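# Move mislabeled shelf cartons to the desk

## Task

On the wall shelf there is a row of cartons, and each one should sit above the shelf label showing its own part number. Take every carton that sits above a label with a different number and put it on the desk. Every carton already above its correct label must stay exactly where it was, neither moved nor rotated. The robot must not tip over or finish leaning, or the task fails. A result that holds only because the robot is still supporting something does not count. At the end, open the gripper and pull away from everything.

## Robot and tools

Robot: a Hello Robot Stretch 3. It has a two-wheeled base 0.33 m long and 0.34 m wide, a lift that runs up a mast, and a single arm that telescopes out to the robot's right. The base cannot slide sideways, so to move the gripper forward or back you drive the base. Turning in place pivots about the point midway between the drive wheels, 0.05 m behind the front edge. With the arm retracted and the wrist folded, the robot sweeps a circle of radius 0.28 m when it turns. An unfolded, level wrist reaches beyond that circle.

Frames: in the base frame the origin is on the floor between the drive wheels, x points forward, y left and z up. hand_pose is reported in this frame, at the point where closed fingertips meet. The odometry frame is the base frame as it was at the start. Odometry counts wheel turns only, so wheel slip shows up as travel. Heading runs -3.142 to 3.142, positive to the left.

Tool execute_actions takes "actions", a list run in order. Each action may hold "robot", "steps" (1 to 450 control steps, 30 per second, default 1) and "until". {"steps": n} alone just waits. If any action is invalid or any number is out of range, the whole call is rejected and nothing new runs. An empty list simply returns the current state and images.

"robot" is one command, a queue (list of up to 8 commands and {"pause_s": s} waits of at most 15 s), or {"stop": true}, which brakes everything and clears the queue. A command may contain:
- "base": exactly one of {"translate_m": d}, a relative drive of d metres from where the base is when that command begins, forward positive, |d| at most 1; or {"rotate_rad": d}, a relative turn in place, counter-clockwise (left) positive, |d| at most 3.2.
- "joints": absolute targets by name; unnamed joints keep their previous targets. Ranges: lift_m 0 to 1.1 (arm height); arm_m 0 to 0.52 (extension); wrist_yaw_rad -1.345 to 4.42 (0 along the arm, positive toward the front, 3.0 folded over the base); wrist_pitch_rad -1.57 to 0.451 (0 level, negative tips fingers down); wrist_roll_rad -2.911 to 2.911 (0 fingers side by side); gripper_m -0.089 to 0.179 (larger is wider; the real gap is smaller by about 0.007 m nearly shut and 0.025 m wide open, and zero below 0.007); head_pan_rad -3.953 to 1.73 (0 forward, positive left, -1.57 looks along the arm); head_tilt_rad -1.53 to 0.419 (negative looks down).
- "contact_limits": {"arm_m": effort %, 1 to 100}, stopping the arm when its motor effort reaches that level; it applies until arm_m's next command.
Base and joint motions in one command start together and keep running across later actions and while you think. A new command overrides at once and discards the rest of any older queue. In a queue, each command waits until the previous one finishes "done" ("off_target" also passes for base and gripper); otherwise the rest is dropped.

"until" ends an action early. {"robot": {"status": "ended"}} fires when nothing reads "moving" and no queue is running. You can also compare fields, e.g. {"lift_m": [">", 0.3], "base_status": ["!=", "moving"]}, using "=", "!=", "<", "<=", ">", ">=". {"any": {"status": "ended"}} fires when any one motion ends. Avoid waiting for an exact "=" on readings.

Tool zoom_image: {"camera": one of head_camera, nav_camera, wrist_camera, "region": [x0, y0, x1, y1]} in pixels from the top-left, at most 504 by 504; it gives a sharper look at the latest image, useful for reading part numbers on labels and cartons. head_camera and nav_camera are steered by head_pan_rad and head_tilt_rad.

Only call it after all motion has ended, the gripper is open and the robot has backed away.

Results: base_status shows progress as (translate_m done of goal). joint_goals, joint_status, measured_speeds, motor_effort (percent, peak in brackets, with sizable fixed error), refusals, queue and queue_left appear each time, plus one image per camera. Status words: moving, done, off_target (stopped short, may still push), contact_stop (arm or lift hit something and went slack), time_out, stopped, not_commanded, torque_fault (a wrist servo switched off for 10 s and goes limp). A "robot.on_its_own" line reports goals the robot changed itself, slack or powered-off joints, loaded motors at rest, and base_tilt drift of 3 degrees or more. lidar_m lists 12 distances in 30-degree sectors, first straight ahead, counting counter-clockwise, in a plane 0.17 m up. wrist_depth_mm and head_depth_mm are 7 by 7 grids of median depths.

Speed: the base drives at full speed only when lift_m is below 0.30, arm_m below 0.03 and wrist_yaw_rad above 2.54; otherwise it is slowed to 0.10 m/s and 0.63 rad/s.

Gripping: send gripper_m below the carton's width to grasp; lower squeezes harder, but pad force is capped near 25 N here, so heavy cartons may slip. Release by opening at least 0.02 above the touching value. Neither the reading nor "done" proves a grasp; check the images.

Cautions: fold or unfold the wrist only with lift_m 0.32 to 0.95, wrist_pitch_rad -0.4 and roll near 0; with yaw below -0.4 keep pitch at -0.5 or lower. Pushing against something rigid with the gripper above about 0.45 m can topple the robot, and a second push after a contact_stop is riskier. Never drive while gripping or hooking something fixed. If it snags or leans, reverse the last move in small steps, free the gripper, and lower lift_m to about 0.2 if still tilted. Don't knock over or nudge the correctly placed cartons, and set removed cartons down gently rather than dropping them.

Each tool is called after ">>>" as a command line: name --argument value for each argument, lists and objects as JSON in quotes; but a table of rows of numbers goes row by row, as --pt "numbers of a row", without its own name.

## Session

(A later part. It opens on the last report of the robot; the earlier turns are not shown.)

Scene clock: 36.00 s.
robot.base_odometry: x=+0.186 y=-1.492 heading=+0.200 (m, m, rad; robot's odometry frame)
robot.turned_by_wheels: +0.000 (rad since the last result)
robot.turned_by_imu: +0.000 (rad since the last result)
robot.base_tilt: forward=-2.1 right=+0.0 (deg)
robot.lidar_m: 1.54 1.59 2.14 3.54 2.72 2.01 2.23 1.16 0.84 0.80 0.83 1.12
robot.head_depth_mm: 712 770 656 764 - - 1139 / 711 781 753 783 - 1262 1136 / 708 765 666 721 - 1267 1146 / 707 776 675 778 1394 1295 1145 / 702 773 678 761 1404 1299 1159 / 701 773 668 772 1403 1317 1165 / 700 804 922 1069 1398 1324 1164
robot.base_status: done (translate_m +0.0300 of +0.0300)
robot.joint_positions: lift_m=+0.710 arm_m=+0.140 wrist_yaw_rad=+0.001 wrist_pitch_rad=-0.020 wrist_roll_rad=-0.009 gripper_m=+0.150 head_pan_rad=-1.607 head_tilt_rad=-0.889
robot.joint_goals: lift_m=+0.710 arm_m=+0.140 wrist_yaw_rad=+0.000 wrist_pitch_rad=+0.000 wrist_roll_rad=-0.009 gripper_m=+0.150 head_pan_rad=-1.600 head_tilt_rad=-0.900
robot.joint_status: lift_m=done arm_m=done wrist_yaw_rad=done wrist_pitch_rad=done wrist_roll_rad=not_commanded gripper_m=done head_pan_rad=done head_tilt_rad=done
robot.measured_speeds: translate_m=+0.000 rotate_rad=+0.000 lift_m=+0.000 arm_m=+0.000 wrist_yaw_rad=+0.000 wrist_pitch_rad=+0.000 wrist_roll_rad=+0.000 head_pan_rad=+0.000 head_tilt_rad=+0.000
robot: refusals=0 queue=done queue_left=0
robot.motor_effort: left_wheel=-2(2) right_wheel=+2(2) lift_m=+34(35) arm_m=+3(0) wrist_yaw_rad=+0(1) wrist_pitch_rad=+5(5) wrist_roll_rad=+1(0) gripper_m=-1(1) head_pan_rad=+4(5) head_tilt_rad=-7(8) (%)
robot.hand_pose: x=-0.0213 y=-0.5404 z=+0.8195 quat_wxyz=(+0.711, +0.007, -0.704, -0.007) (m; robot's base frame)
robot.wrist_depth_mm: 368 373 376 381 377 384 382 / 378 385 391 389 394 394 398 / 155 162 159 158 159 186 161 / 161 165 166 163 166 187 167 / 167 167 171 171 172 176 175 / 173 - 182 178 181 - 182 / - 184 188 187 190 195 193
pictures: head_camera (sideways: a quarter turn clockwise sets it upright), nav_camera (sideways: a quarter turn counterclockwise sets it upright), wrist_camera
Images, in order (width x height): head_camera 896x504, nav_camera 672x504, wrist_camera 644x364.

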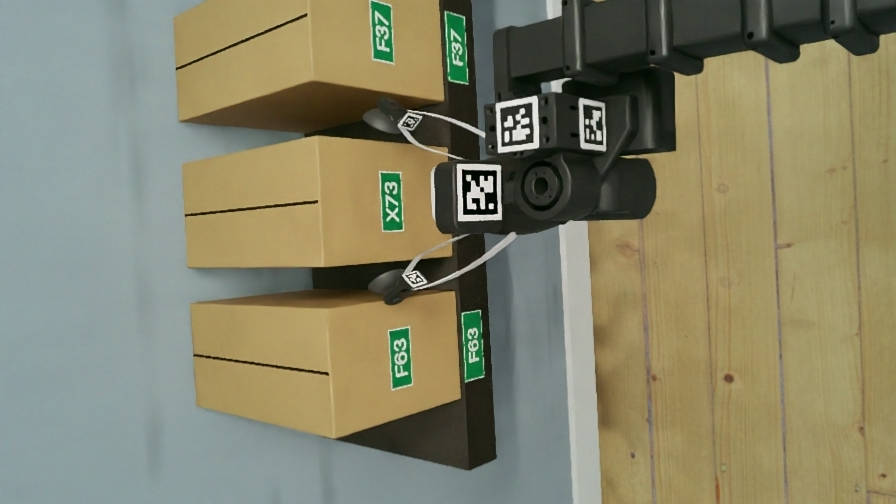

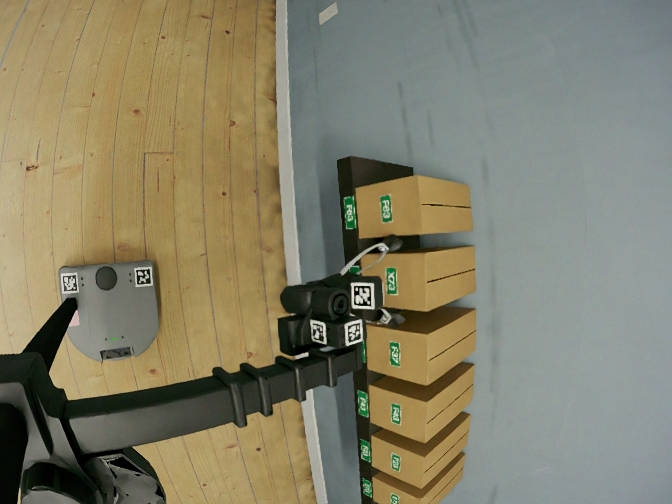

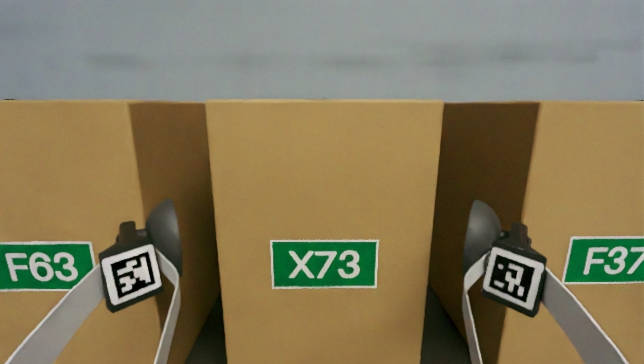

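>>> execute_actions --actions '[{"robot":[{"joints":{"gripper_m":0.13}},{"joints":{"arm_m":0.22}}],"steps":450,"until":{"robot":{"status":"ended"}}}]'

>>> execute_actions --actions '[{"robot":[{"joints":{"gripper_m":0.05}},{"pause_s":0.5},{"joints":{"lift_m":0.74}},{"joints":{"arm_m":0.0}}],"steps":450,"until":{"robot":{"status":"ended"}}}]'

Scene clock: 38.87 s.
robot.base_odometry: x=+0.187 y=-1.492 heading=+0.200 (m, m, rad; robot's odometry frame)
robot.turned_by_wheels: +0.000 (rad since the last result)
robot.turned_by_imu: +0.008 (rad since the last result)
robot.base_tilt: forward=-2.8 right=-0.9 (deg)
robot.lidar_m: 1.54 1.59 2.16 3.62 2.71 2.01 2.24 1.16 0.84 0.80 0.83 1.13
robot.head_depth_mm: 723 787 675 769 - - 1139 / 726 798 742 - 1420 1288 1148 / 725 795 686 - 1436 1305 1151 / 723 794 700 812 1410 1303 1168 / 721 796 706 792 1423 1321 1170 / 722 792 690 789 1426 1336 1176 / 719 823 939 1089 1424 1334 1182
robot.base_status: done (translate_m +0.0300 of +0.0300)
robot.joint_positions: lift_m=+0.710 arm_m=+0.218 wrist_yaw_rad=-0.005 wrist_pitch_rad=-0.084 wrist_roll_rad=-0.016 gripper_m=+0.131 head_pan_rad=-1.606 head_tilt_rad=-0.890
robot.joint_goals: lift_m=+0.710 arm_m=+0.220 wrist_yaw_rad=+0.000 wrist_pitch_rad=+0.000 wrist_roll_rad=-0.016 gripper_m=+0.130 head_pan_rad=-1.600 head_tilt_rad=-0.900
robot.joint_status: lift_m=done arm_m=done wrist_yaw_rad=done wrist_pitch_rad=done wrist_roll_rad=not_commanded gripper_m=done head_pan_rad=done head_tilt_rad=done
robot.measured_speeds: translate_m=+0.000 rotate_rad=+0.000 lift_m=+0.000 arm_m=+0.000 wrist_yaw_rad=+0.000 wrist_pitch_rad=+0.000 wrist_roll_rad=+0.000 head_pan_rad=+0.000 head_tilt_rad=+0.000
robot: refusals=0 queue=done queue_left=0
robot.on_its_own: arm_m is at rest, and its effort (+15) is outside its rest range (-14 to +14)
robot.motor_effort: left_wheel=-4(12) right_wheel=+1(4) lift_m=+32(34) arm_m=+15(17) wrist_yaw_rad=+5(8) wrist_pitch_rad=+23(24) wrist_roll_rad=+4(4) gripper_m=-39(99) head_pan_rad=+5(5) head_tilt_rad=-7(7) (%)
robot.hand_pose: x=-0.0227 y=-0.6166 z=+0.8032 quat_wxyz=(+0.712, +0.028, -0.700, -0.031) (m; robot's base frame)
robot.wrist_depth_mm: 308 309 314 316 318 321 320 / 322 321 323 323 324 326 329 / 134 149 98 99 99 102 122 / 134 150 103 104 105 151 121 / 134 110 108 109 111 112 122 / - 116 114 115 116 119 117 / 134 169 121 122 123 171 128
pictures: head_camera (sideways: a quarter turn clockwise sets it upright), nav_camera (sideways: a quarter turn counterclockwise sets it upright), wrist_camera
Images, in order (width x height): head_camera 896x504, nav_camera 672x504, wrist_camera 644x364.

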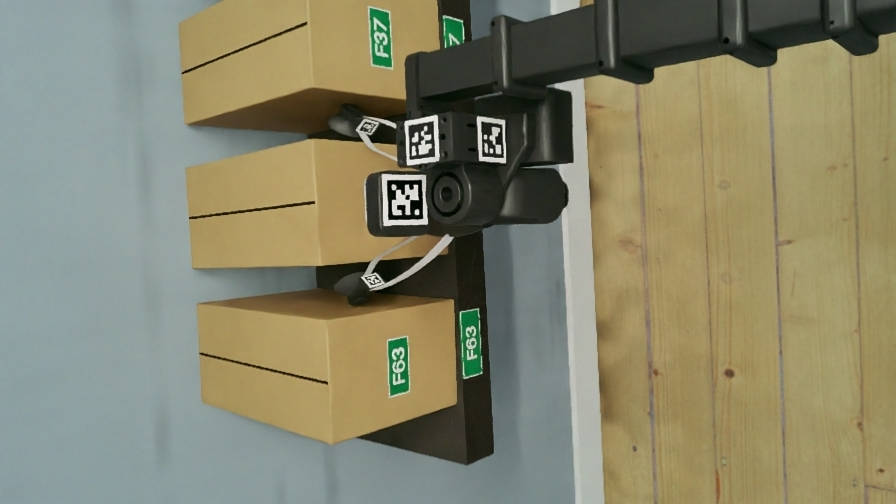

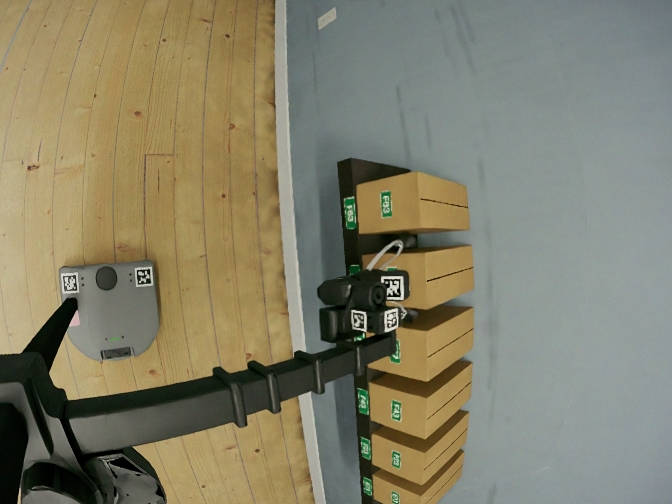

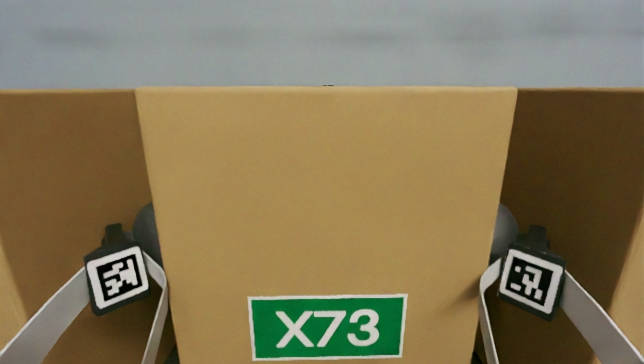

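Scene clock: 44.13 s.
robot.base_odometry: x=+0.186 y=-1.492 heading=+0.200 (m, m, rad; robot's odometry frame)
robot.turned_by_wheels: +0.000 (rad since the last result)
robot.turned_by_imu: -0.011 (rad since the last result)
robot.base_tilt: forward=-2.2 right=+0.1 (deg)
robot.lidar_m: 1.54 1.58 2.15 3.56 2.70 2.01 2.24 1.17 0.84 0.80 0.83 1.11
robot.head_depth_mm: 711 768 659 765 1406 1317 - / 712 785 692 537 1380 - - / 709 815 614 523 567 - 1106 / 706 810 640 526 1321 1283 1151 / 705 774 683 769 1413 1307 1157 / 702 775 666 770 1403 1304 1156 / 700 805 919 1072 1395 1318 1172
robot.base_status: done (translate_m +0.0300 of +0.0300)
robot.joint_positions: lift_m=+0.740 arm_m=+0.000 wrist_yaw_rad=+0.000 wrist_pitch_rad=-0.037 wrist_roll_rad=-0.005 gripper_m=+0.066 head_pan_rad=-1.606 head_tilt_rad=-0.890
robot.joint_goals: lift_m=+0.740 arm_m=+0.000 wrist_yaw_rad=+0.000 wrist_pitch_rad=+0.000 wrist_roll_rad=-0.005 gripper_m=+0.050 head_pan_rad=-1.600 head_tilt_rad=-0.900
robot.joint_status: lift_m=done arm_m=done wrist_yaw_rad=done wrist_pitch_rad=done wrist_roll_rad=not_commanded gripper_m=off_target head_pan_rad=done head_tilt_rad=done
robot.measured_speeds: translate_m=+0.000 rotate_rad=+0.000 lift_m=+0.000 arm_m=+0.000 wrist_yaw_rad=+0.000 wrist_pitch_rad=+0.000 wrist_roll_rad=+0.000 head_pan_rad=+0.000 head_tilt_rad=+0.000
robot: refusals=0 queue=done queue_left=0
robot.motor_effort: left_wheel=-1(5) right_wheel=+1(5) lift_m=+33(41) arm_m=-2(10) wrist_yaw_rad=+0(8) wrist_pitch_rad=+10(52) wrist_roll_rad=-1(4) gripper_m=-100(99) head_pan_rad=+4(4) head_tilt_rad=-6(6) (%)
robot.hand_pose: x=-0.0215 y=-0.4004 z=+0.8451 quat_wxyz=(+0.709, +0.013, -0.705, -0.013) (m; robot's base frame)
robot.wrist_depth_mm: 488 498 488 497 505 500 512 / 504 511 517 526 526 532 543 / 535 296 119 119 118 301 335 / 559 303 122 122 122 313 319 / 574 322 125 126 124 320 335 / 587 331 129 129 129 - 341 / 633 338 134 133 133 664 659
pictures: head_camera (sideways: a quarter turn clockwise sets it upright), nav_camera (sideways: a quarter turn counterclockwise sets it upright), wrist_camera
Images, in order (width x height): head_camera 896x504, nav_camera 672x504, wrist_camera 644x364.

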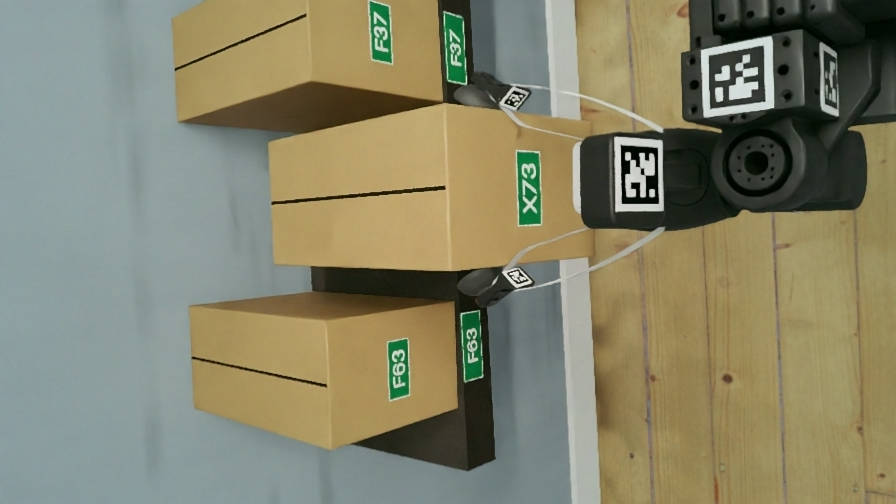

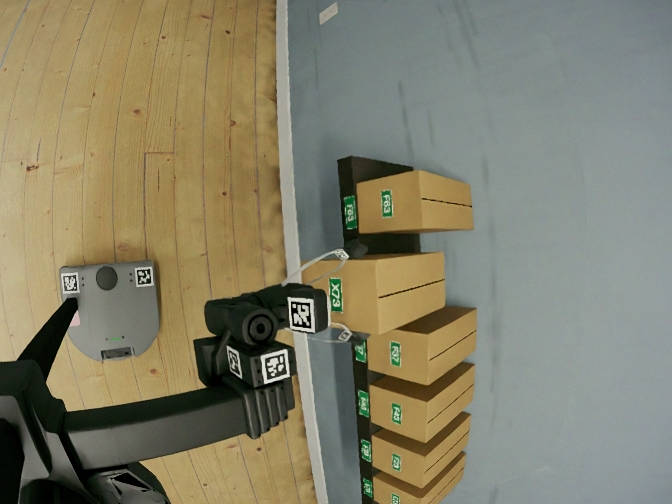

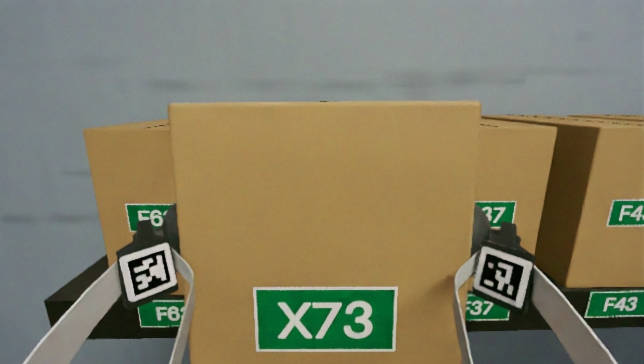

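>>> execute_actions --actions '[{"robot":{"joints":{"lift_m":0.96}},"steps":450,"until":{"robot":{"status":"ended"}}}]'

Scene clock: 47.00 s.
robot.base_odometry: x=+0.186 y=-1.492 heading=+0.200 (m, m, rad; robot's odometry frame)
robot.turned_by_wheels: +0.000 (rad since the last result)
robot.turned_by_imu: -0.001 (rad since the last result)
robot.base_tilt: forward=-2.1 right=+0.1 (deg)
robot.lidar_m: 1.54 1.59 2.14 3.57 2.71 2.01 2.24 1.17 0.84 0.80 0.83 1.12
robot.head_depth_mm: 712 769 657 - - - 1134 / 444 347 - - - 1234 1136 / 422 345 - - - 1245 1142 / 432 348 400 792 1394 1300 1150 / 705 772 679 770 1395 1305 1161 / 704 775 666 770 1413 1306 1163 / 699 802 919 1071 1406 1313 1170
robot.base_status: done (translate_m +0.0300 of +0.0300)
robot.joint_positions: lift_m=+0.960 arm_m=+0.000 wrist_yaw_rad=+0.000 wrist_pitch_rad=-0.036 wrist_roll_rad=-0.005 gripper_m=+0.055 head_pan_rad=-1.606 head_tilt_rad=-0.890
robot.joint_goals: lift_m=+0.960 arm_m=+0.000 wrist_yaw_rad=+0.000 wrist_pitch_rad=+0.000 wrist_roll_rad=-0.005 gripper_m=+0.050 head_pan_rad=-1.600 head_tilt_rad=-0.900
robot.joint_status: lift_m=done arm_m=done wrist_yaw_rad=done wrist_pitch_rad=done wrist_roll_rad=not_commanded gripper_m=off_target head_pan_rad=done head_tilt_rad=done
robot.measured_speeds: translate_m=+0.000 rotate_rad=+0.000 lift_m=+0.000 arm_m=+0.000 wrist_yaw_rad=+0.000 wrist_pitch_rad=+0.000 wrist_roll_rad=+0.000 head_pan_rad=+0.000 head_tilt_rad=+0.000
robot: refusals=0 queue=done queue_left=0
robot.motor_effort: left_wheel=-1(1) right_wheel=+1(1) lift_m=+34(36) arm_m=-2(2) wrist_yaw_rad=+0(0) wrist_pitch_rad=+10(10) wrist_roll_rad=-1(1) gripper_m=-100(100) head_pan_rad=+4(4) head_tilt_rad=-6(7) (%)
robot.hand_pose: x=-0.0215 y=-0.4004 z=+1.0652 quat_wxyz=(+0.709, +0.013, -0.705, -0.013) (m; robot's base frame)
robot.wrist_depth_mm: 486 489 500 497 503 505 510 / 513 512 516 525 522 519 525 / 523 520 118 119 118 555 557 / 570 554 122 121 122 563 587 / 580 573 125 125 125 596 584 / 596 454 129 129 128 - 439 / 624 362 133 133 133 364 365
pictures: head_camera (sideways: a quarter turn clockwise sets it upright), nav_camera (sideways: a quarter turn counterclockwise sets it upright), wrist_camera
Images, in order (width x height): head_camera 896x504, nav_camera 672x504, wrist_camera 644x364.

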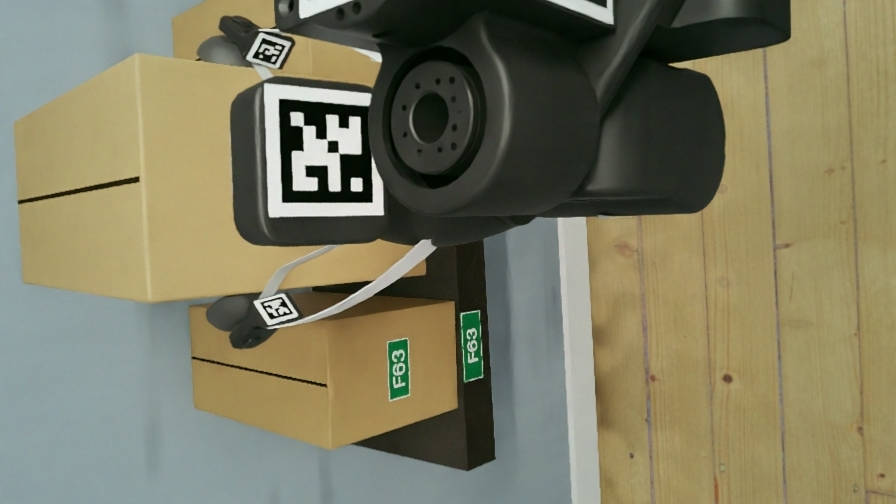

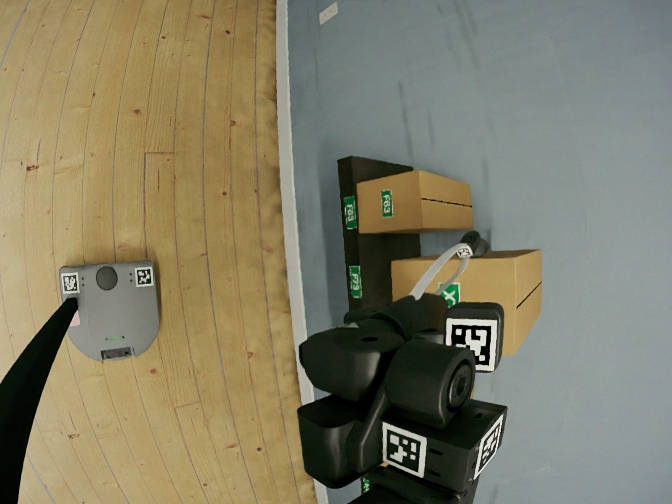

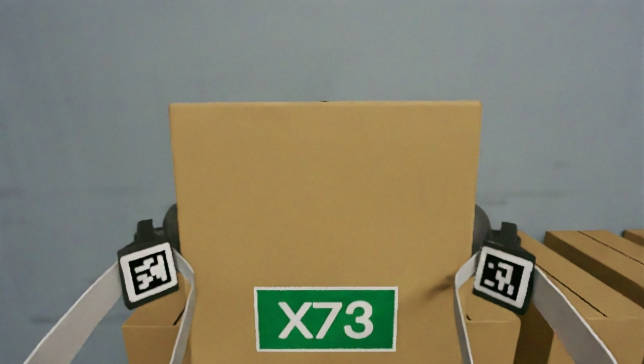

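>>> execute_actions --actions '[{"robot":[{"base":{"rotate_rad":1.29}},{"base":{"translate_m":1}},{"base":{"translate_m":1}},{"base":{"translate_m":0.8}},{"base":{"rotate_rad":1.85},"joints":{"head_tilt_rad":-0.7}}],"steps":450,"until":{"robot":{"status":"ended"}}},{"steps":450,"until":{"robot":{"status":"ended"}}},{"steps":450,"until":{"robot":{"status":"ended"}}}]'

Scene clock: 84.97 s.
robot.base_odometry: x=+0.413 y=+1.299 heading=-2.943 (m, m, rad; robot's odometry frame)
robot.turned_by_wheels: +3.140 (rad since the last result)
robot.turned_by_imu: +3.125 (rad since the last result)
robot.base_tilt: forward=-2.2 right=+0.1 (deg)
robot.lidar_m: 2.93 2.75 3.66 3.17 1.01 0.70 0.67 0.69 0.94 1.31 0.90 1.78
robot.head_depth_mm: 1130 1258 1398 1618 - - - / 1130 1212 370 - - - - / 1128 560 371 - - - - / 1121 1183 372 402 1625 1429 1230 / 1118 1235 1378 1624 1717 1434 1233 / 1111 1232 1304 1065 1643 1383 1235 / 1109 1234 1252 952 767 1462 1244
robot.base_status: done (rotate_rad +1.8499 of +1.8500)
robot.joint_positions: lift_m=+0.960 arm_m=+0.000 wrist_yaw_rad=+0.000 wrist_pitch_rad=-0.036 wrist_roll_rad=-0.005 gripper_m=+0.086 head_pan_rad=-1.606 head_tilt_rad=-0.705
robot.joint_goals: lift_m=+0.960 arm_m=+0.000 wrist_yaw_rad=+0.000 wrist_pitch_rad=+0.000 wrist_roll_rad=-0.005 gripper_m=+0.085 head_pan_rad=-1.600 head_tilt_rad=-0.700
robot.joint_status: lift_m=done arm_m=done wrist_yaw_rad=done wrist_pitch_rad=done wrist_roll_rad=not_commanded gripper_m=off_target head_pan_rad=done head_tilt_rad=done
robot.measured_speeds: translate_m=+0.000 rotate_rad=+0.000 lift_m=+0.000 arm_m=+0.000 wrist_yaw_rad=+0.000 wrist_pitch_rad=+0.000 wrist_roll_rad=+0.000 head_pan_rad=+0.000 head_tilt_rad=+0.000
robot: refusals=0 queue=done queue_left=0
robot.on_its_own: gripper_m is held at +0.085, not at your +0.050, by its stall guard, which is not easing now
robot.motor_effort: left_wheel=-2(7) right_wheel=+2(6) lift_m=+34(34) arm_m=-2(2) wrist_yaw_rad=+0(0) wrist_pitch_rad=+10(10) wrist_roll_rad=-1(1) gripper_m=-61(100) head_pan_rad=+4(3) head_tilt_rad=+3(25) (%)
robot.hand_pose: x=-0.0215 y=-0.4004 z=+1.0652 quat_wxyz=(+0.709, +0.013, -0.705, -0.013) (m; robot's base frame)
robot.wrist_depth_mm: 896 930 928 987 940 948 673 / 962 977 982 - - - 703 / - - 119 119 119 937 690 / - - 122 123 122 957 694 / 967 946 126 125 126 879 682 / 701 662 129 129 128 - 695 / 540 544 133 133 133 - 644
pictures: head_camera (sideways: a quarter turn clockwise sets it upright), nav_camera (sideways: a quarter turn counterclockwise sets it upright), wrist_camera
Images, in order (width x height): head_camera 896x504, nav_camera 672x504, wrist_camera 644x364.

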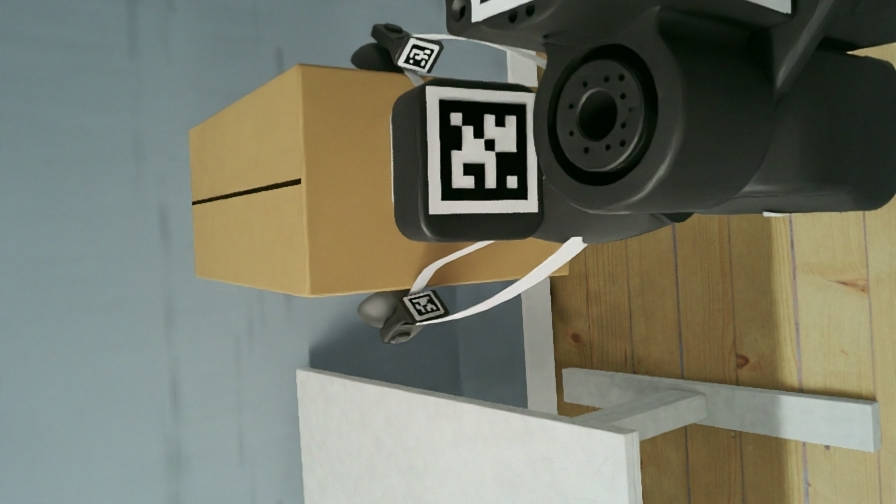

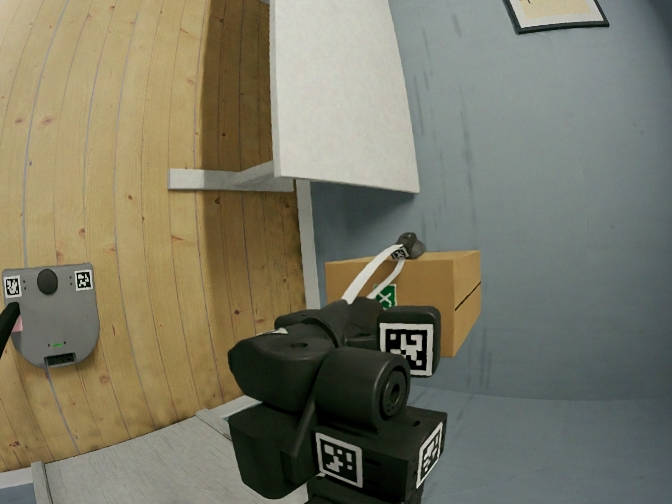

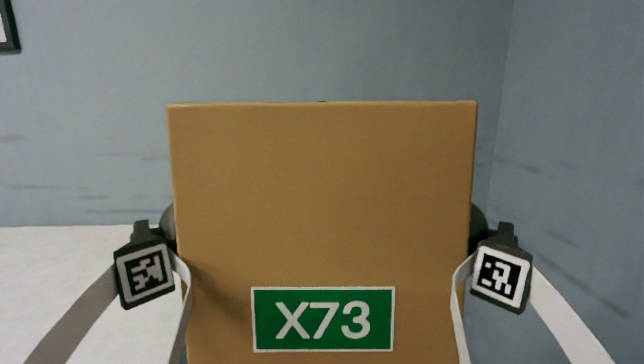

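>>> execute_actions --actions '[{"robot":[{"base":{"translate_m":0.6},"joints":{"arm_m":0.45}},{"joints":{"lift_m":0.77}}],"steps":450,"until":{"robot":{"status":"ended"}}}]'

Scene clock: 94.67 s.
robot.base_odometry: x=-0.175 y=+1.181 heading=-2.943 (m, m, rad; robot's odometry frame)
robot.turned_by_wheels: +0.000 (rad since the last result)
robot.turned_by_imu: -0.003 (rad since the last result)
robot.base_tilt: forward=-2.1 right=+0.1 (deg)
robot.lidar_m: 2.48 2.18 3.43 3.50 1.91 1.35 1.27 1.30 0.86 0.86 1.32 1.26
robot.head_depth_mm: 1117 1240 1233 936 - 1376 1163 / 1111 1236 1252 861 742 1362 1205 / 1096 1204 842 863 746 1435 1227 / 1097 1210 884 909 751 1424 1230 / 1089 1216 1234 936 754 1410 1235 / 1087 1210 1246 945 760 1400 1244 / 1087 1209 1258 954 764 1427 1240
robot.base_status: done (translate_m +0.6000 of +0.6000)
robot.joint_positions: lift_m=+0.770 arm_m=+0.450 wrist_yaw_rad=+0.000 wrist_pitch_rad=-0.036 wrist_roll_rad=-0.005 gripper_m=+0.086 head_pan_rad=-1.606 head_tilt_rad=-0.705
robot.joint_goals: lift_m=+0.770 arm_m=+0.450 wrist_yaw_rad=+0.000 wrist_pitch_rad=+0.000 wrist_roll_rad=-0.005 gripper_m=+0.085 head_pan_rad=-1.600 head_tilt_rad=-0.700
robot.joint_status: lift_m=done arm_m=done wrist_yaw_rad=done wrist_pitch_rad=done wrist_roll_rad=not_commanded gripper_m=off_target head_pan_rad=done head_tilt_rad=done
robot.measured_speeds: translate_m=+0.000 rotate_rad=+0.000 lift_m=+0.000 arm_m=+0.000 wrist_yaw_rad=+0.000 wrist_pitch_rad=+0.000 wrist_roll_rad=+0.000 head_pan_rad=+0.000 head_tilt_rad=+0.000
robot: refusals=0 queue=done queue_left=0
robot.on_its_own: gripper_m is held at +0.085, not at your +0.050, by its stall guard, which is not easing now
robot.motor_effort: left_wheel=-2(3) right_wheel=+2(6) lift_m=+27(34) arm_m=+3(4) wrist_yaw_rad=+0(0) wrist_pitch_rad=+10(10) wrist_roll_rad=-2(1) gripper_m=-61(61) head_pan_rad=+4(4) head_tilt_rad=+3(3) (%)
robot.hand_pose: x=-0.0214 y=-0.8499 z=+0.8755 quat_wxyz=(+0.709, +0.013, -0.705, -0.013) (m; robot's base frame)
robot.wrist_depth_mm: 515 519 523 532 534 542 543 / 514 523 538 554 560 554 558 / 537 555 119 119 119 587 582 / 570 588 122 122 122 624 620 / 516 525 126 126 125 639 655 / 369 353 130 130 130 - 679 / 290 292 133 133 133 292 288
pictures: head_camera (sideways: a quarter turn clockwise sets it upright), nav_camera (sideways: a quarter turn counterclockwise sets it upright), wrist_camera
Images, in order (width x height): head_camera 896x504, nav_camera 672x504, wrist_camera 644x364.

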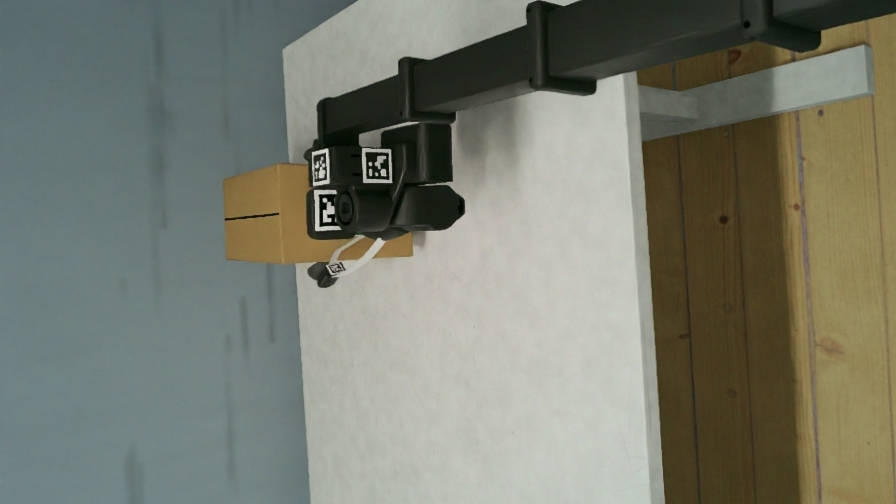

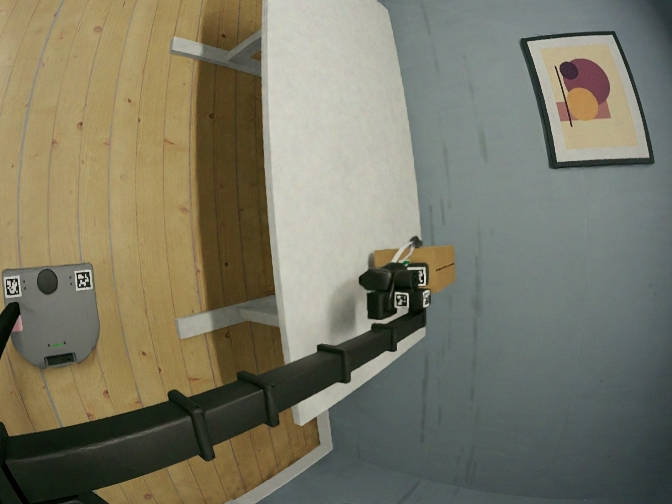

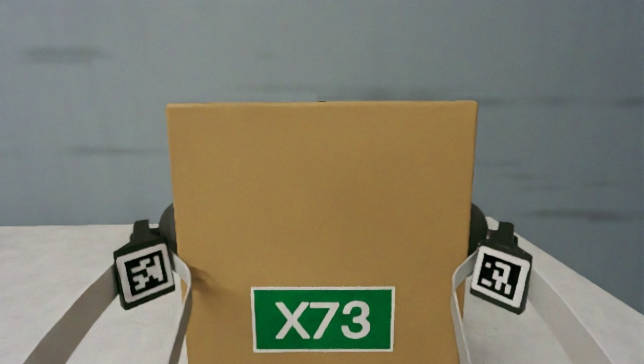

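>>> execute_actions --actions '[{"robot":[{"joints":{"arm_m":0.35,"lift_m":0.73}}],"steps":450,"until":{"robot":{"status":"ended"}}}]'

>>> execute_actions --actions '[{"robot":[{"joints":{"lift_m":0.70}}],"steps":450,"until":{"robot":{"status":"ended"}}}]'

>>> execute_actions --actions '[{"robot":[{"joints":{"lift_m":0.67}}],"steps":450,"until":{"robot":{"status":"ended"}}}]'

Scene clock: 96.77 s.
robot.base_odometry: x=-0.175 y=+1.181 heading=-2.943 (m, m, rad; robot's odometry frame)
robot.turned_by_wheels: +0.000 (rad since the last result)
robot.turned_by_imu: -0.001 (rad since the last result)
robot.base_tilt: forward=-2.2 right=+0.1 (deg)
robot.lidar_m: 2.49 2.17 3.43 3.50 1.91 1.35 1.27 1.30 0.86 0.86 1.32 1.26
robot.head_depth_mm: 1103 1233 1236 908 757 - 1187 / 1106 1237 1199 983 706 1363 1212 / 1101 1221 859 - 726 1419 1227 / 1102 1219 908 870 751 1431 1239 / 1092 1214 1228 936 756 1409 1231 / 1090 1202 1240 940 763 1410 1242 / 1083 1204 1257 954 763 1423 1247
robot.base_status: done (translate_m +0.6000 of +0.6000)
robot.joint_positions: lift_m=+0.730 arm_m=+0.350 wrist_yaw_rad=+0.000 wrist_pitch_rad=-0.022 wrist_roll_rad=-0.005 gripper_m=+0.086 head_pan_rad=-1.606 head_tilt_rad=-0.705
robot.joint_goals: lift_m=+0.730 arm_m=+0.350 wrist_yaw_rad=+0.000 wrist_pitch_rad=+0.000 wrist_roll_rad=-0.005 gripper_m=+0.085 head_pan_rad=-1.600 head_tilt_rad=-0.700
robot.joint_status: lift_m=done arm_m=done wrist_yaw_rad=done wrist_pitch_rad=done wrist_roll_rad=not_commanded gripper_m=off_target head_pan_rad=done head_tilt_rad=done
robot.measured_speeds: translate_m=+0.000 rotate_rad=+0.000 lift_m=+0.000 arm_m=+0.000 wrist_yaw_rad=+0.000 wrist_pitch_rad=+0.000 wrist_roll_rad=+0.000 head_pan_rad=+0.000 head_tilt_rad=+0.000
robot: refusals=0 queue=done queue_left=0
robot.on_its_own: gripper_m is held at +0.085, not at your +0.050, by its stall guard, which is not easing now
robot.motor_effort: left_wheel=-2(2) right_wheel=+2(2) lift_m=+27(26) arm_m=-2(1) wrist_yaw_rad=-1(0) wrist_pitch_rad=+6(10) wrist_roll_rad=-1(1) gripper_m=-61(61) head_pan_rad=+5(5) head_tilt_rad=+3(3) (%)
robot.hand_pose: x=-0.0214 y=-0.7509 z=+0.8391 quat_wxyz=(+0.709, +0.008, -0.705, -0.008) (m; robot's base frame)
robot.wrist_depth_mm: 600 596 612 620 637 647 629 / 632 626 652 636 649 660 663 / 637 640 115 115 114 665 676 / 666 669 120 119 119 703 732 / 445 442 125 124 124 443 745 / 314 289 130 130 129 - 314 / 244 245 136 136 136 243 243
pictures: head_camera (sideways: a quarter turn clockwise sets it upright), nav_camera (sideways: a quarter turn counterclockwise sets it upright), wrist_camera
Images, in order (width x height): head_camera 896x504, nav_camera 672x504, wrist_camera 644x364.

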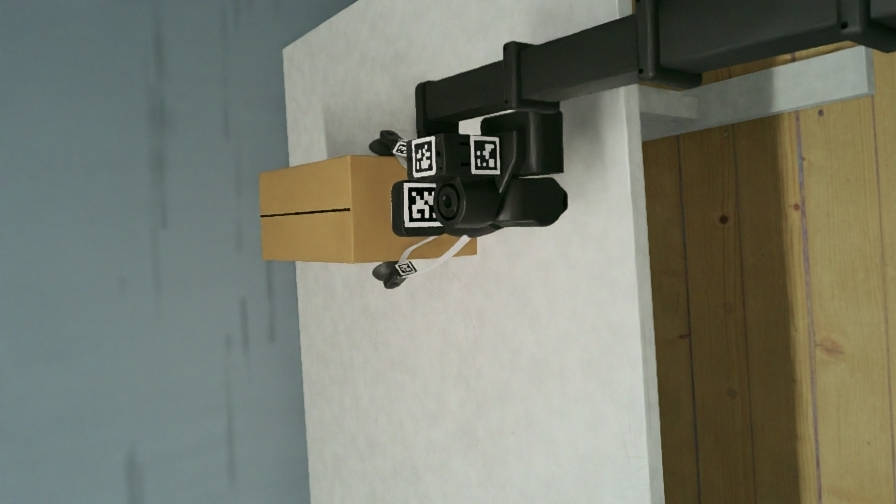

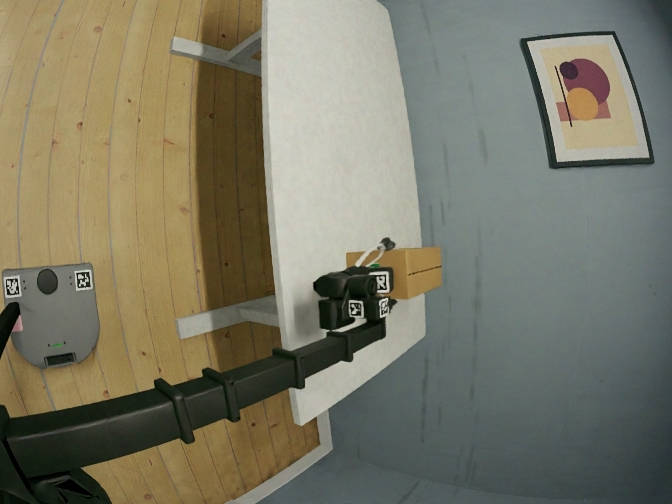

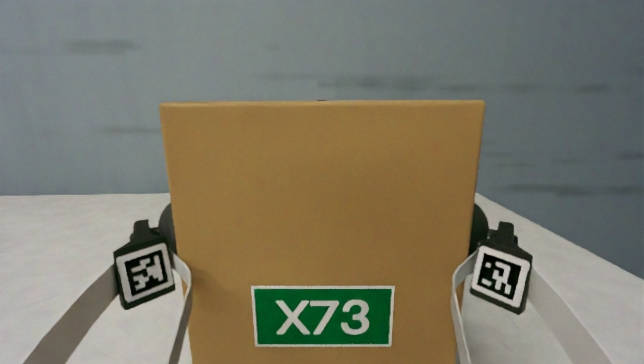

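Scene clock: 97.37 s.
robot.base_odometry: x=-0.175 y=+1.181 heading=-2.943 (m, m, rad; robot's odometry frame)
robot.turned_by_wheels: +0.000 (rad since the last result)
robot.turned_by_imu: +0.000 (rad since the last result)
robot.base_tilt: forward=-2.2 right=+0.0 (deg)
robot.lidar_m: 2.49 2.17 3.41 3.50 1.91 1.35 1.27 1.30 0.86 0.85 1.32 1.26
robot.head_depth_mm: 1108 1242 1238 907 758 - - / 1109 1226 1195 980 705 1351 1218 / 1103 1227 856 - 711 1431 1227 / 1100 1224 914 871 750 1425 1234 / 1098 1216 1229 942 755 1401 1231 / 1095 1210 1242 948 763 1420 1241 / 1089 1211 1258 953 767 1426 1247
robot.base_status: done (translate_m +0.6000 of +0.6000)
robot.joint_positions: lift_m=+0.705 arm_m=+0.350 wrist_yaw_rad=+0.000 wrist_pitch_rad=+0.068 wrist_roll_rad=-0.005 gripper_m=+0.086 head_pan_rad=-1.606 head_tilt_rad=-0.705
robot.joint_goals: lift_m=+0.705 arm_m=+0.350 wrist_yaw_rad=+0.000 wrist_pitch_rad=+0.000 wrist_roll_rad=-0.005 gripper_m=+0.085 head_pan_rad=-1.600 head_tilt_rad=-0.700
robot.joint_status: lift_m=contact_stop arm_m=done wrist_yaw_rad=done wrist_pitch_rad=done wrist_roll_rad=not_commanded gripper_m=off_target head_pan_rad=done head_tilt_rad=done
robot.measured_speeds: translate_m=+0.000 rotate_rad=+0.000 lift_m=-0.004 arm_m=-0.001 wrist_yaw_rad=+0.000 wrist_pitch_rad=+0.048 wrist_roll_rad=+0.000 head_pan_rad=+0.000 head_tilt_rad=+0.000
robot: refusals=0 queue=dropped queue_left=0
robot.on_its_own: gripper_m is held at +0.085, not at your +0.050, by its stall guard, which is not easing now; lift_m is slack since a contact_stop, until your next command for it (your +0.700 is given up)
robot.motor_effort: left_wheel=-2(2) right_wheel=+2(2) lift_m=+23(27) arm_m=+0(2) wrist_yaw_rad=+0(0) wrist_pitch_rad=-21(22) wrist_roll_rad=-2(2) gripper_m=-61(61) head_pan_rad=+4(5) head_tilt_rad=+3(3) (%)
robot.hand_pose: x=-0.0214 y=-0.7523 z=+0.8369 quat_wxyz=(+0.709, -0.024, -0.705, +0.024) (m; robot's base frame)
robot.wrist_depth_mm: 618 613 630 647 632 650 648 / 634 642 647 639 641 671 672 / 647 643 120 120 119 683 712 / 666 661 123 122 122 711 721 / 528 537 125 125 125 742 738 / 357 313 129 128 128 - 343 / 256 253 133 132 132 256 252
pictures: head_camera (sideways: a quarter turn clockwise sets it upright), nav_camera (sideways: a quarter turn counterclockwise sets it upright), wrist_camera
Images, in order (width x height): head_camera 896x504, nav_camera 672x504, wrist_camera 644x364.

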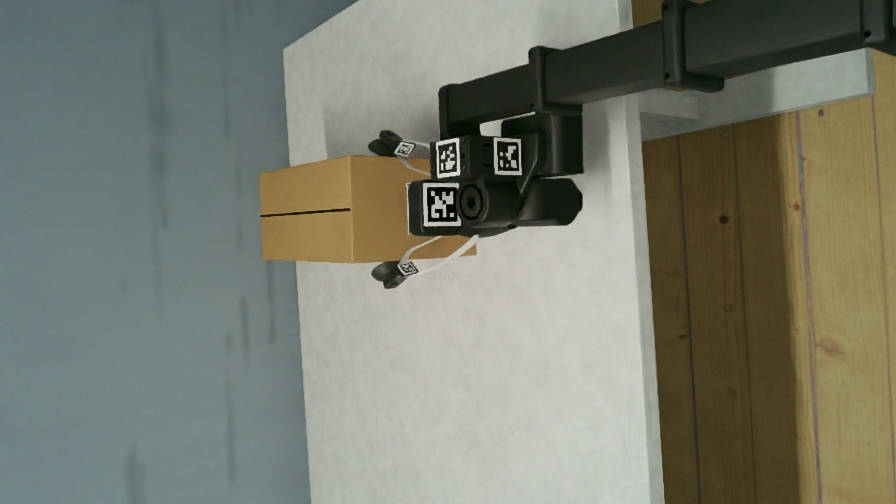

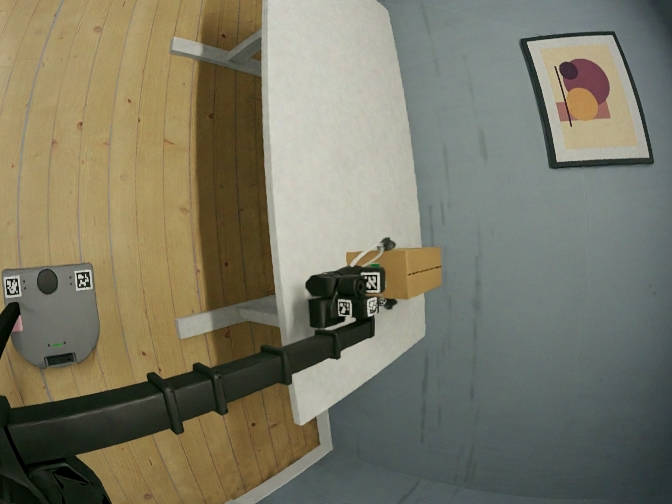

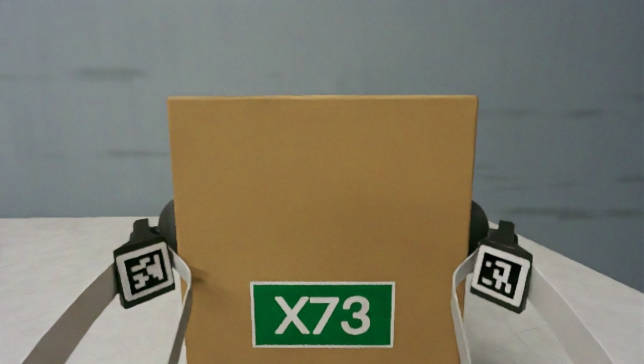

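Scene clock: 97.53 s.
robot.base_odometry: x=-0.175 y=+1.181 heading=-2.943 (m, m, rad; robot's odometry frame)
robot.turned_by_wheels: +0.000 (rad since the last result)
robot.turned_by_imu: +0.000 (rad since the last result)
robot.base_tilt: forward=-2.2 right=+0.0 (deg)
robot.lidar_m: 2.49 2.18 3.39 3.50 1.90 1.35 1.27 1.31 0.86 0.86 1.32 1.26
robot.head_depth_mm: 1117 1230 1242 908 757 - - / 1103 1229 1192 983 706 1355 1209 / 1102 1233 859 - 709 1420 1228 / 1100 1225 913 870 749 1434 1230 / 1092 1217 1234 936 758 1409 1239 / 1093 1206 1248 942 760 1414 1246 / 1088 1210 1262 954 766 1429 1250
robot.base_status: done (translate_m +0.6000 of +0.6000)
robot.joint_positions: lift_m=+0.704 arm_m=+0.350 wrist_yaw_rad=+0.000 wrist_pitch_rad=+0.072 wrist_roll_rad=-0.005 gripper_m=+0.086 head_pan_rad=-1.606 head_tilt_rad=-0.705
robot.joint_goals: lift_m=+0.704 arm_m=+0.350 wrist_yaw_rad=+0.000 wrist_pitch_rad=+0.000 wrist_roll_rad=-0.005 gripper_m=+0.085 head_pan_rad=-1.600 head_tilt_rad=-0.700
robot.joint_status: lift_m=contact_stop arm_m=done wrist_yaw_rad=done wrist_pitch_rad=done wrist_roll_rad=not_commanded gripper_m=off_target head_pan_rad=done head_tilt_rad=done
robot.measured_speeds: translate_m=+0.000 rotate_rad=+0.000 lift_m=+0.001 arm_m=+0.000 wrist_yaw_rad=+0.000 wrist_pitch_rad=+0.048 wrist_roll_rad=+0.000 head_pan_rad=+0.000 head_tilt_rad=+0.000
robot: refusals=0 queue=dropped queue_left=0
robot.on_its_own: gripper_m is held at +0.085, not at your +0.050, by its stall guard, which is not easing now; lift_m is slack since a contact_stop, until your next command for it (your +0.670 is given up); wrist_pitch_rad is at rest, and its effort (-21) is outside its rest range (-20 to +32)
robot.motor_effort: left_wheel=-2(2) right_wheel=+2(2) lift_m=+22(25) arm_m=+0(0) wrist_yaw_rad=+0(1) wrist_pitch_rad=-21(21) wrist_roll_rad=-2(2) gripper_m=-61(61) head_pan_rad=+5(4) head_tilt_rad=+4(3) (%)
robot.hand_pose: x=-0.0214 y=-0.7523 z=+0.8370 quat_wxyz=(+0.709, -0.025, -0.705, +0.025) (m; robot's base frame)
robot.wrist_depth_mm: 610 628 630 640 638 642 649 / 633 640 648 665 662 687 695 / 640 652 120 120 120 663 697 / 651 670 123 123 122 699 744 / 538 525 126 125 125 730 732 / 357 314 128 129 129 - 339 / 257 257 133 132 132 254 254
pictures: head_camera (sideways: a quarter turn clockwise sets it upright), nav_camera (sideways: a quarter turn counterclockwise sets it upright), wrist_camera
Images, in order (width x height): head_camera 896x504, nav_camera 672x504, wrist_camera 644x364.

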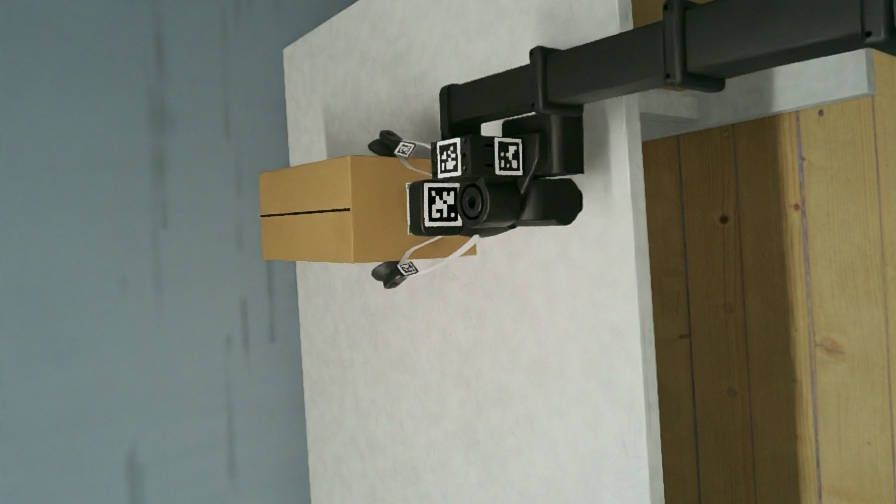

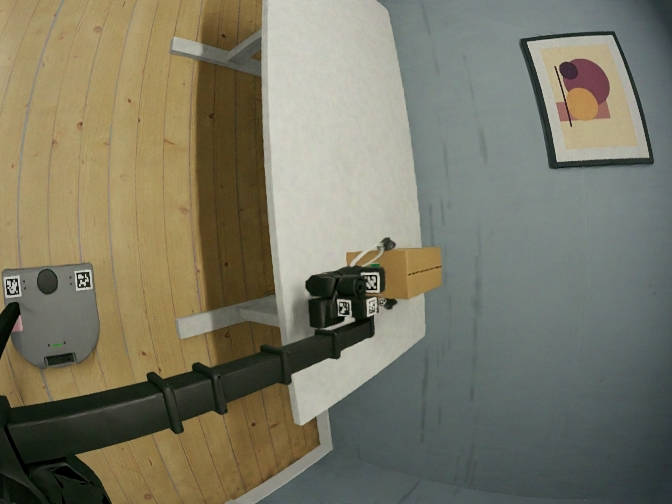

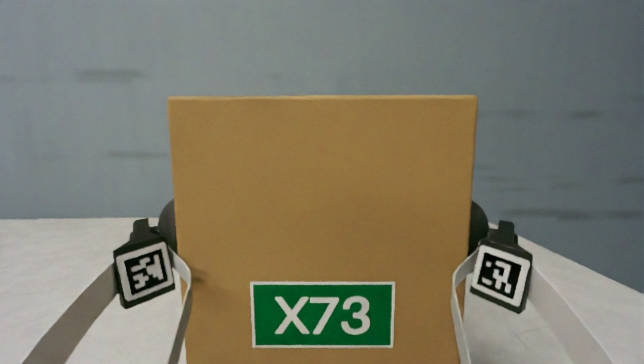

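>>> execute_actions --actions '[{"robot":[{"joints":{"lift_m":0.725}},{"joints":{"gripper_m":0.17}},{"joints":{"arm_m":0.0}}],"steps":450,"until":{"robot":{"status":"ended"}}}]'

>>> finished_scene --scene 1

Scene clock: 103.50 s.
robot.base_odometry: x=-0.175 y=+1.181 heading=-2.943 (m, m, rad; robot's odometry frame)
robot.turned_by_wheels: +0.000 (rad since the last result)
robot.turned_by_imu: -0.001 (rad since the last result)
robot.base_tilt: forward=-2.2 right=+0.1 (deg)
robot.lidar_m: 2.49 2.18 3.41 3.51 1.90 1.35 1.27 1.30 0.86 0.86 1.32 1.27
robot.head_depth_mm: 1110 1224 1237 909 738 1408 1223 / 1106 1232 1197 915 743 1357 1227 / 1106 1230 860 852 749 1468 - / 1101 1219 913 866 754 1423 1236 / 1095 1210 1233 934 758 1403 1238 / 1089 1210 1249 943 762 1429 1241 / 1080 1203 1261 951 765 1413 1245
robot.base_status: done (translate_m +0.6000 of +0.6000)
robot.joint_positions: lift_m=+0.725 arm_m=+0.000 wrist_yaw_rad=+0.000 wrist_pitch_rad=-0.018 wrist_roll_rad=-0.005 gripper_m=+0.170 head_pan_rad=-1.606 head_tilt_rad=-0.705
robot.joint_goals: lift_m=+0.725 arm_m=+0.000 wrist_yaw_rad=+0.000 wrist_pitch_rad=+0.000 wrist_roll_rad=-0.005 gripper_m=+0.170 head_pan_rad=-1.600 head_tilt_rad=-0.700
robot.joint_status: lift_m=done arm_m=done wrist_yaw_rad=done wrist_pitch_rad=done wrist_roll_rad=not_commanded gripper_m=off_target head_pan_rad=done head_tilt_rad=done
robot.measured_speeds: translate_m=+0.000 rotate_rad=+0.000 lift_m=+0.000 arm_m=+0.000 wrist_yaw_rad=+0.000 wrist_pitch_rad=+0.000 wrist_roll_rad=+0.000 head_pan_rad=+0.000 head_tilt_rad=+0.000
robot: refusals=0 queue=done queue_left=0
robot.motor_effort: left_wheel=-2(2) right_wheel=+2(2) lift_m=+33(33) arm_m=-2(1) wrist_yaw_rad=+0(0) wrist_pitch_rad=+5(20) wrist_roll_rad=-2(2) gripper_m=+0(100) head_pan_rad=+4(4) head_tilt_rad=+3(4) (%)
robot.hand_pose: x=-0.0215 y=-0.4010 z=+0.8350 quat_wxyz=(+0.709, +0.006, -0.705, -0.007) (m; robot's base frame)
robot.wrist_depth_mm: 895 916 923 924 930 963 929 / 896 938 963 958 - - - / 986 989 - 455 - - - / 730 766 730 482 744 - - / 445 483 436 437 440 476 - / 330 305 313 313 314 288 314 / 257 259 267 270 272 - -
pictures: head_camera (sideways: a quarter turn clockwise sets it upright), nav_camera (sideways: a quarter turn counterclockwise sets it upright), wrist_camera
Images, in order (width x height): head_camera 896x504, nav_camera 672x504, wrist_camera 644x364.

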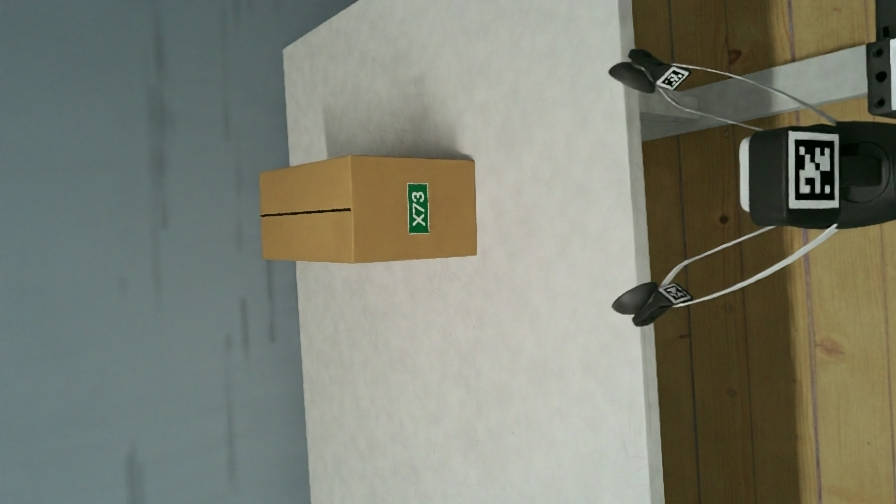

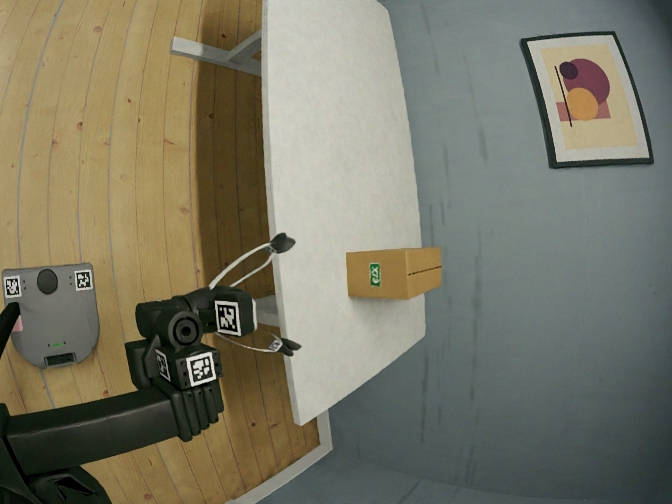

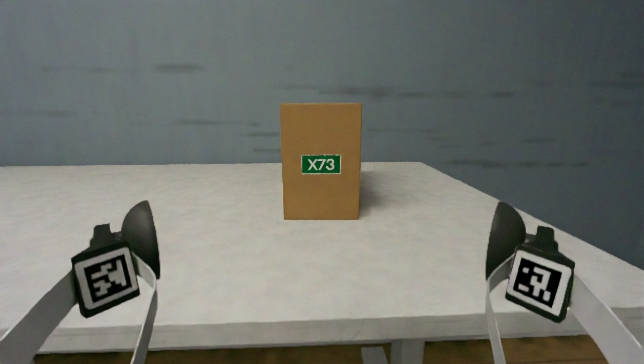

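The scene is finished: the task was done.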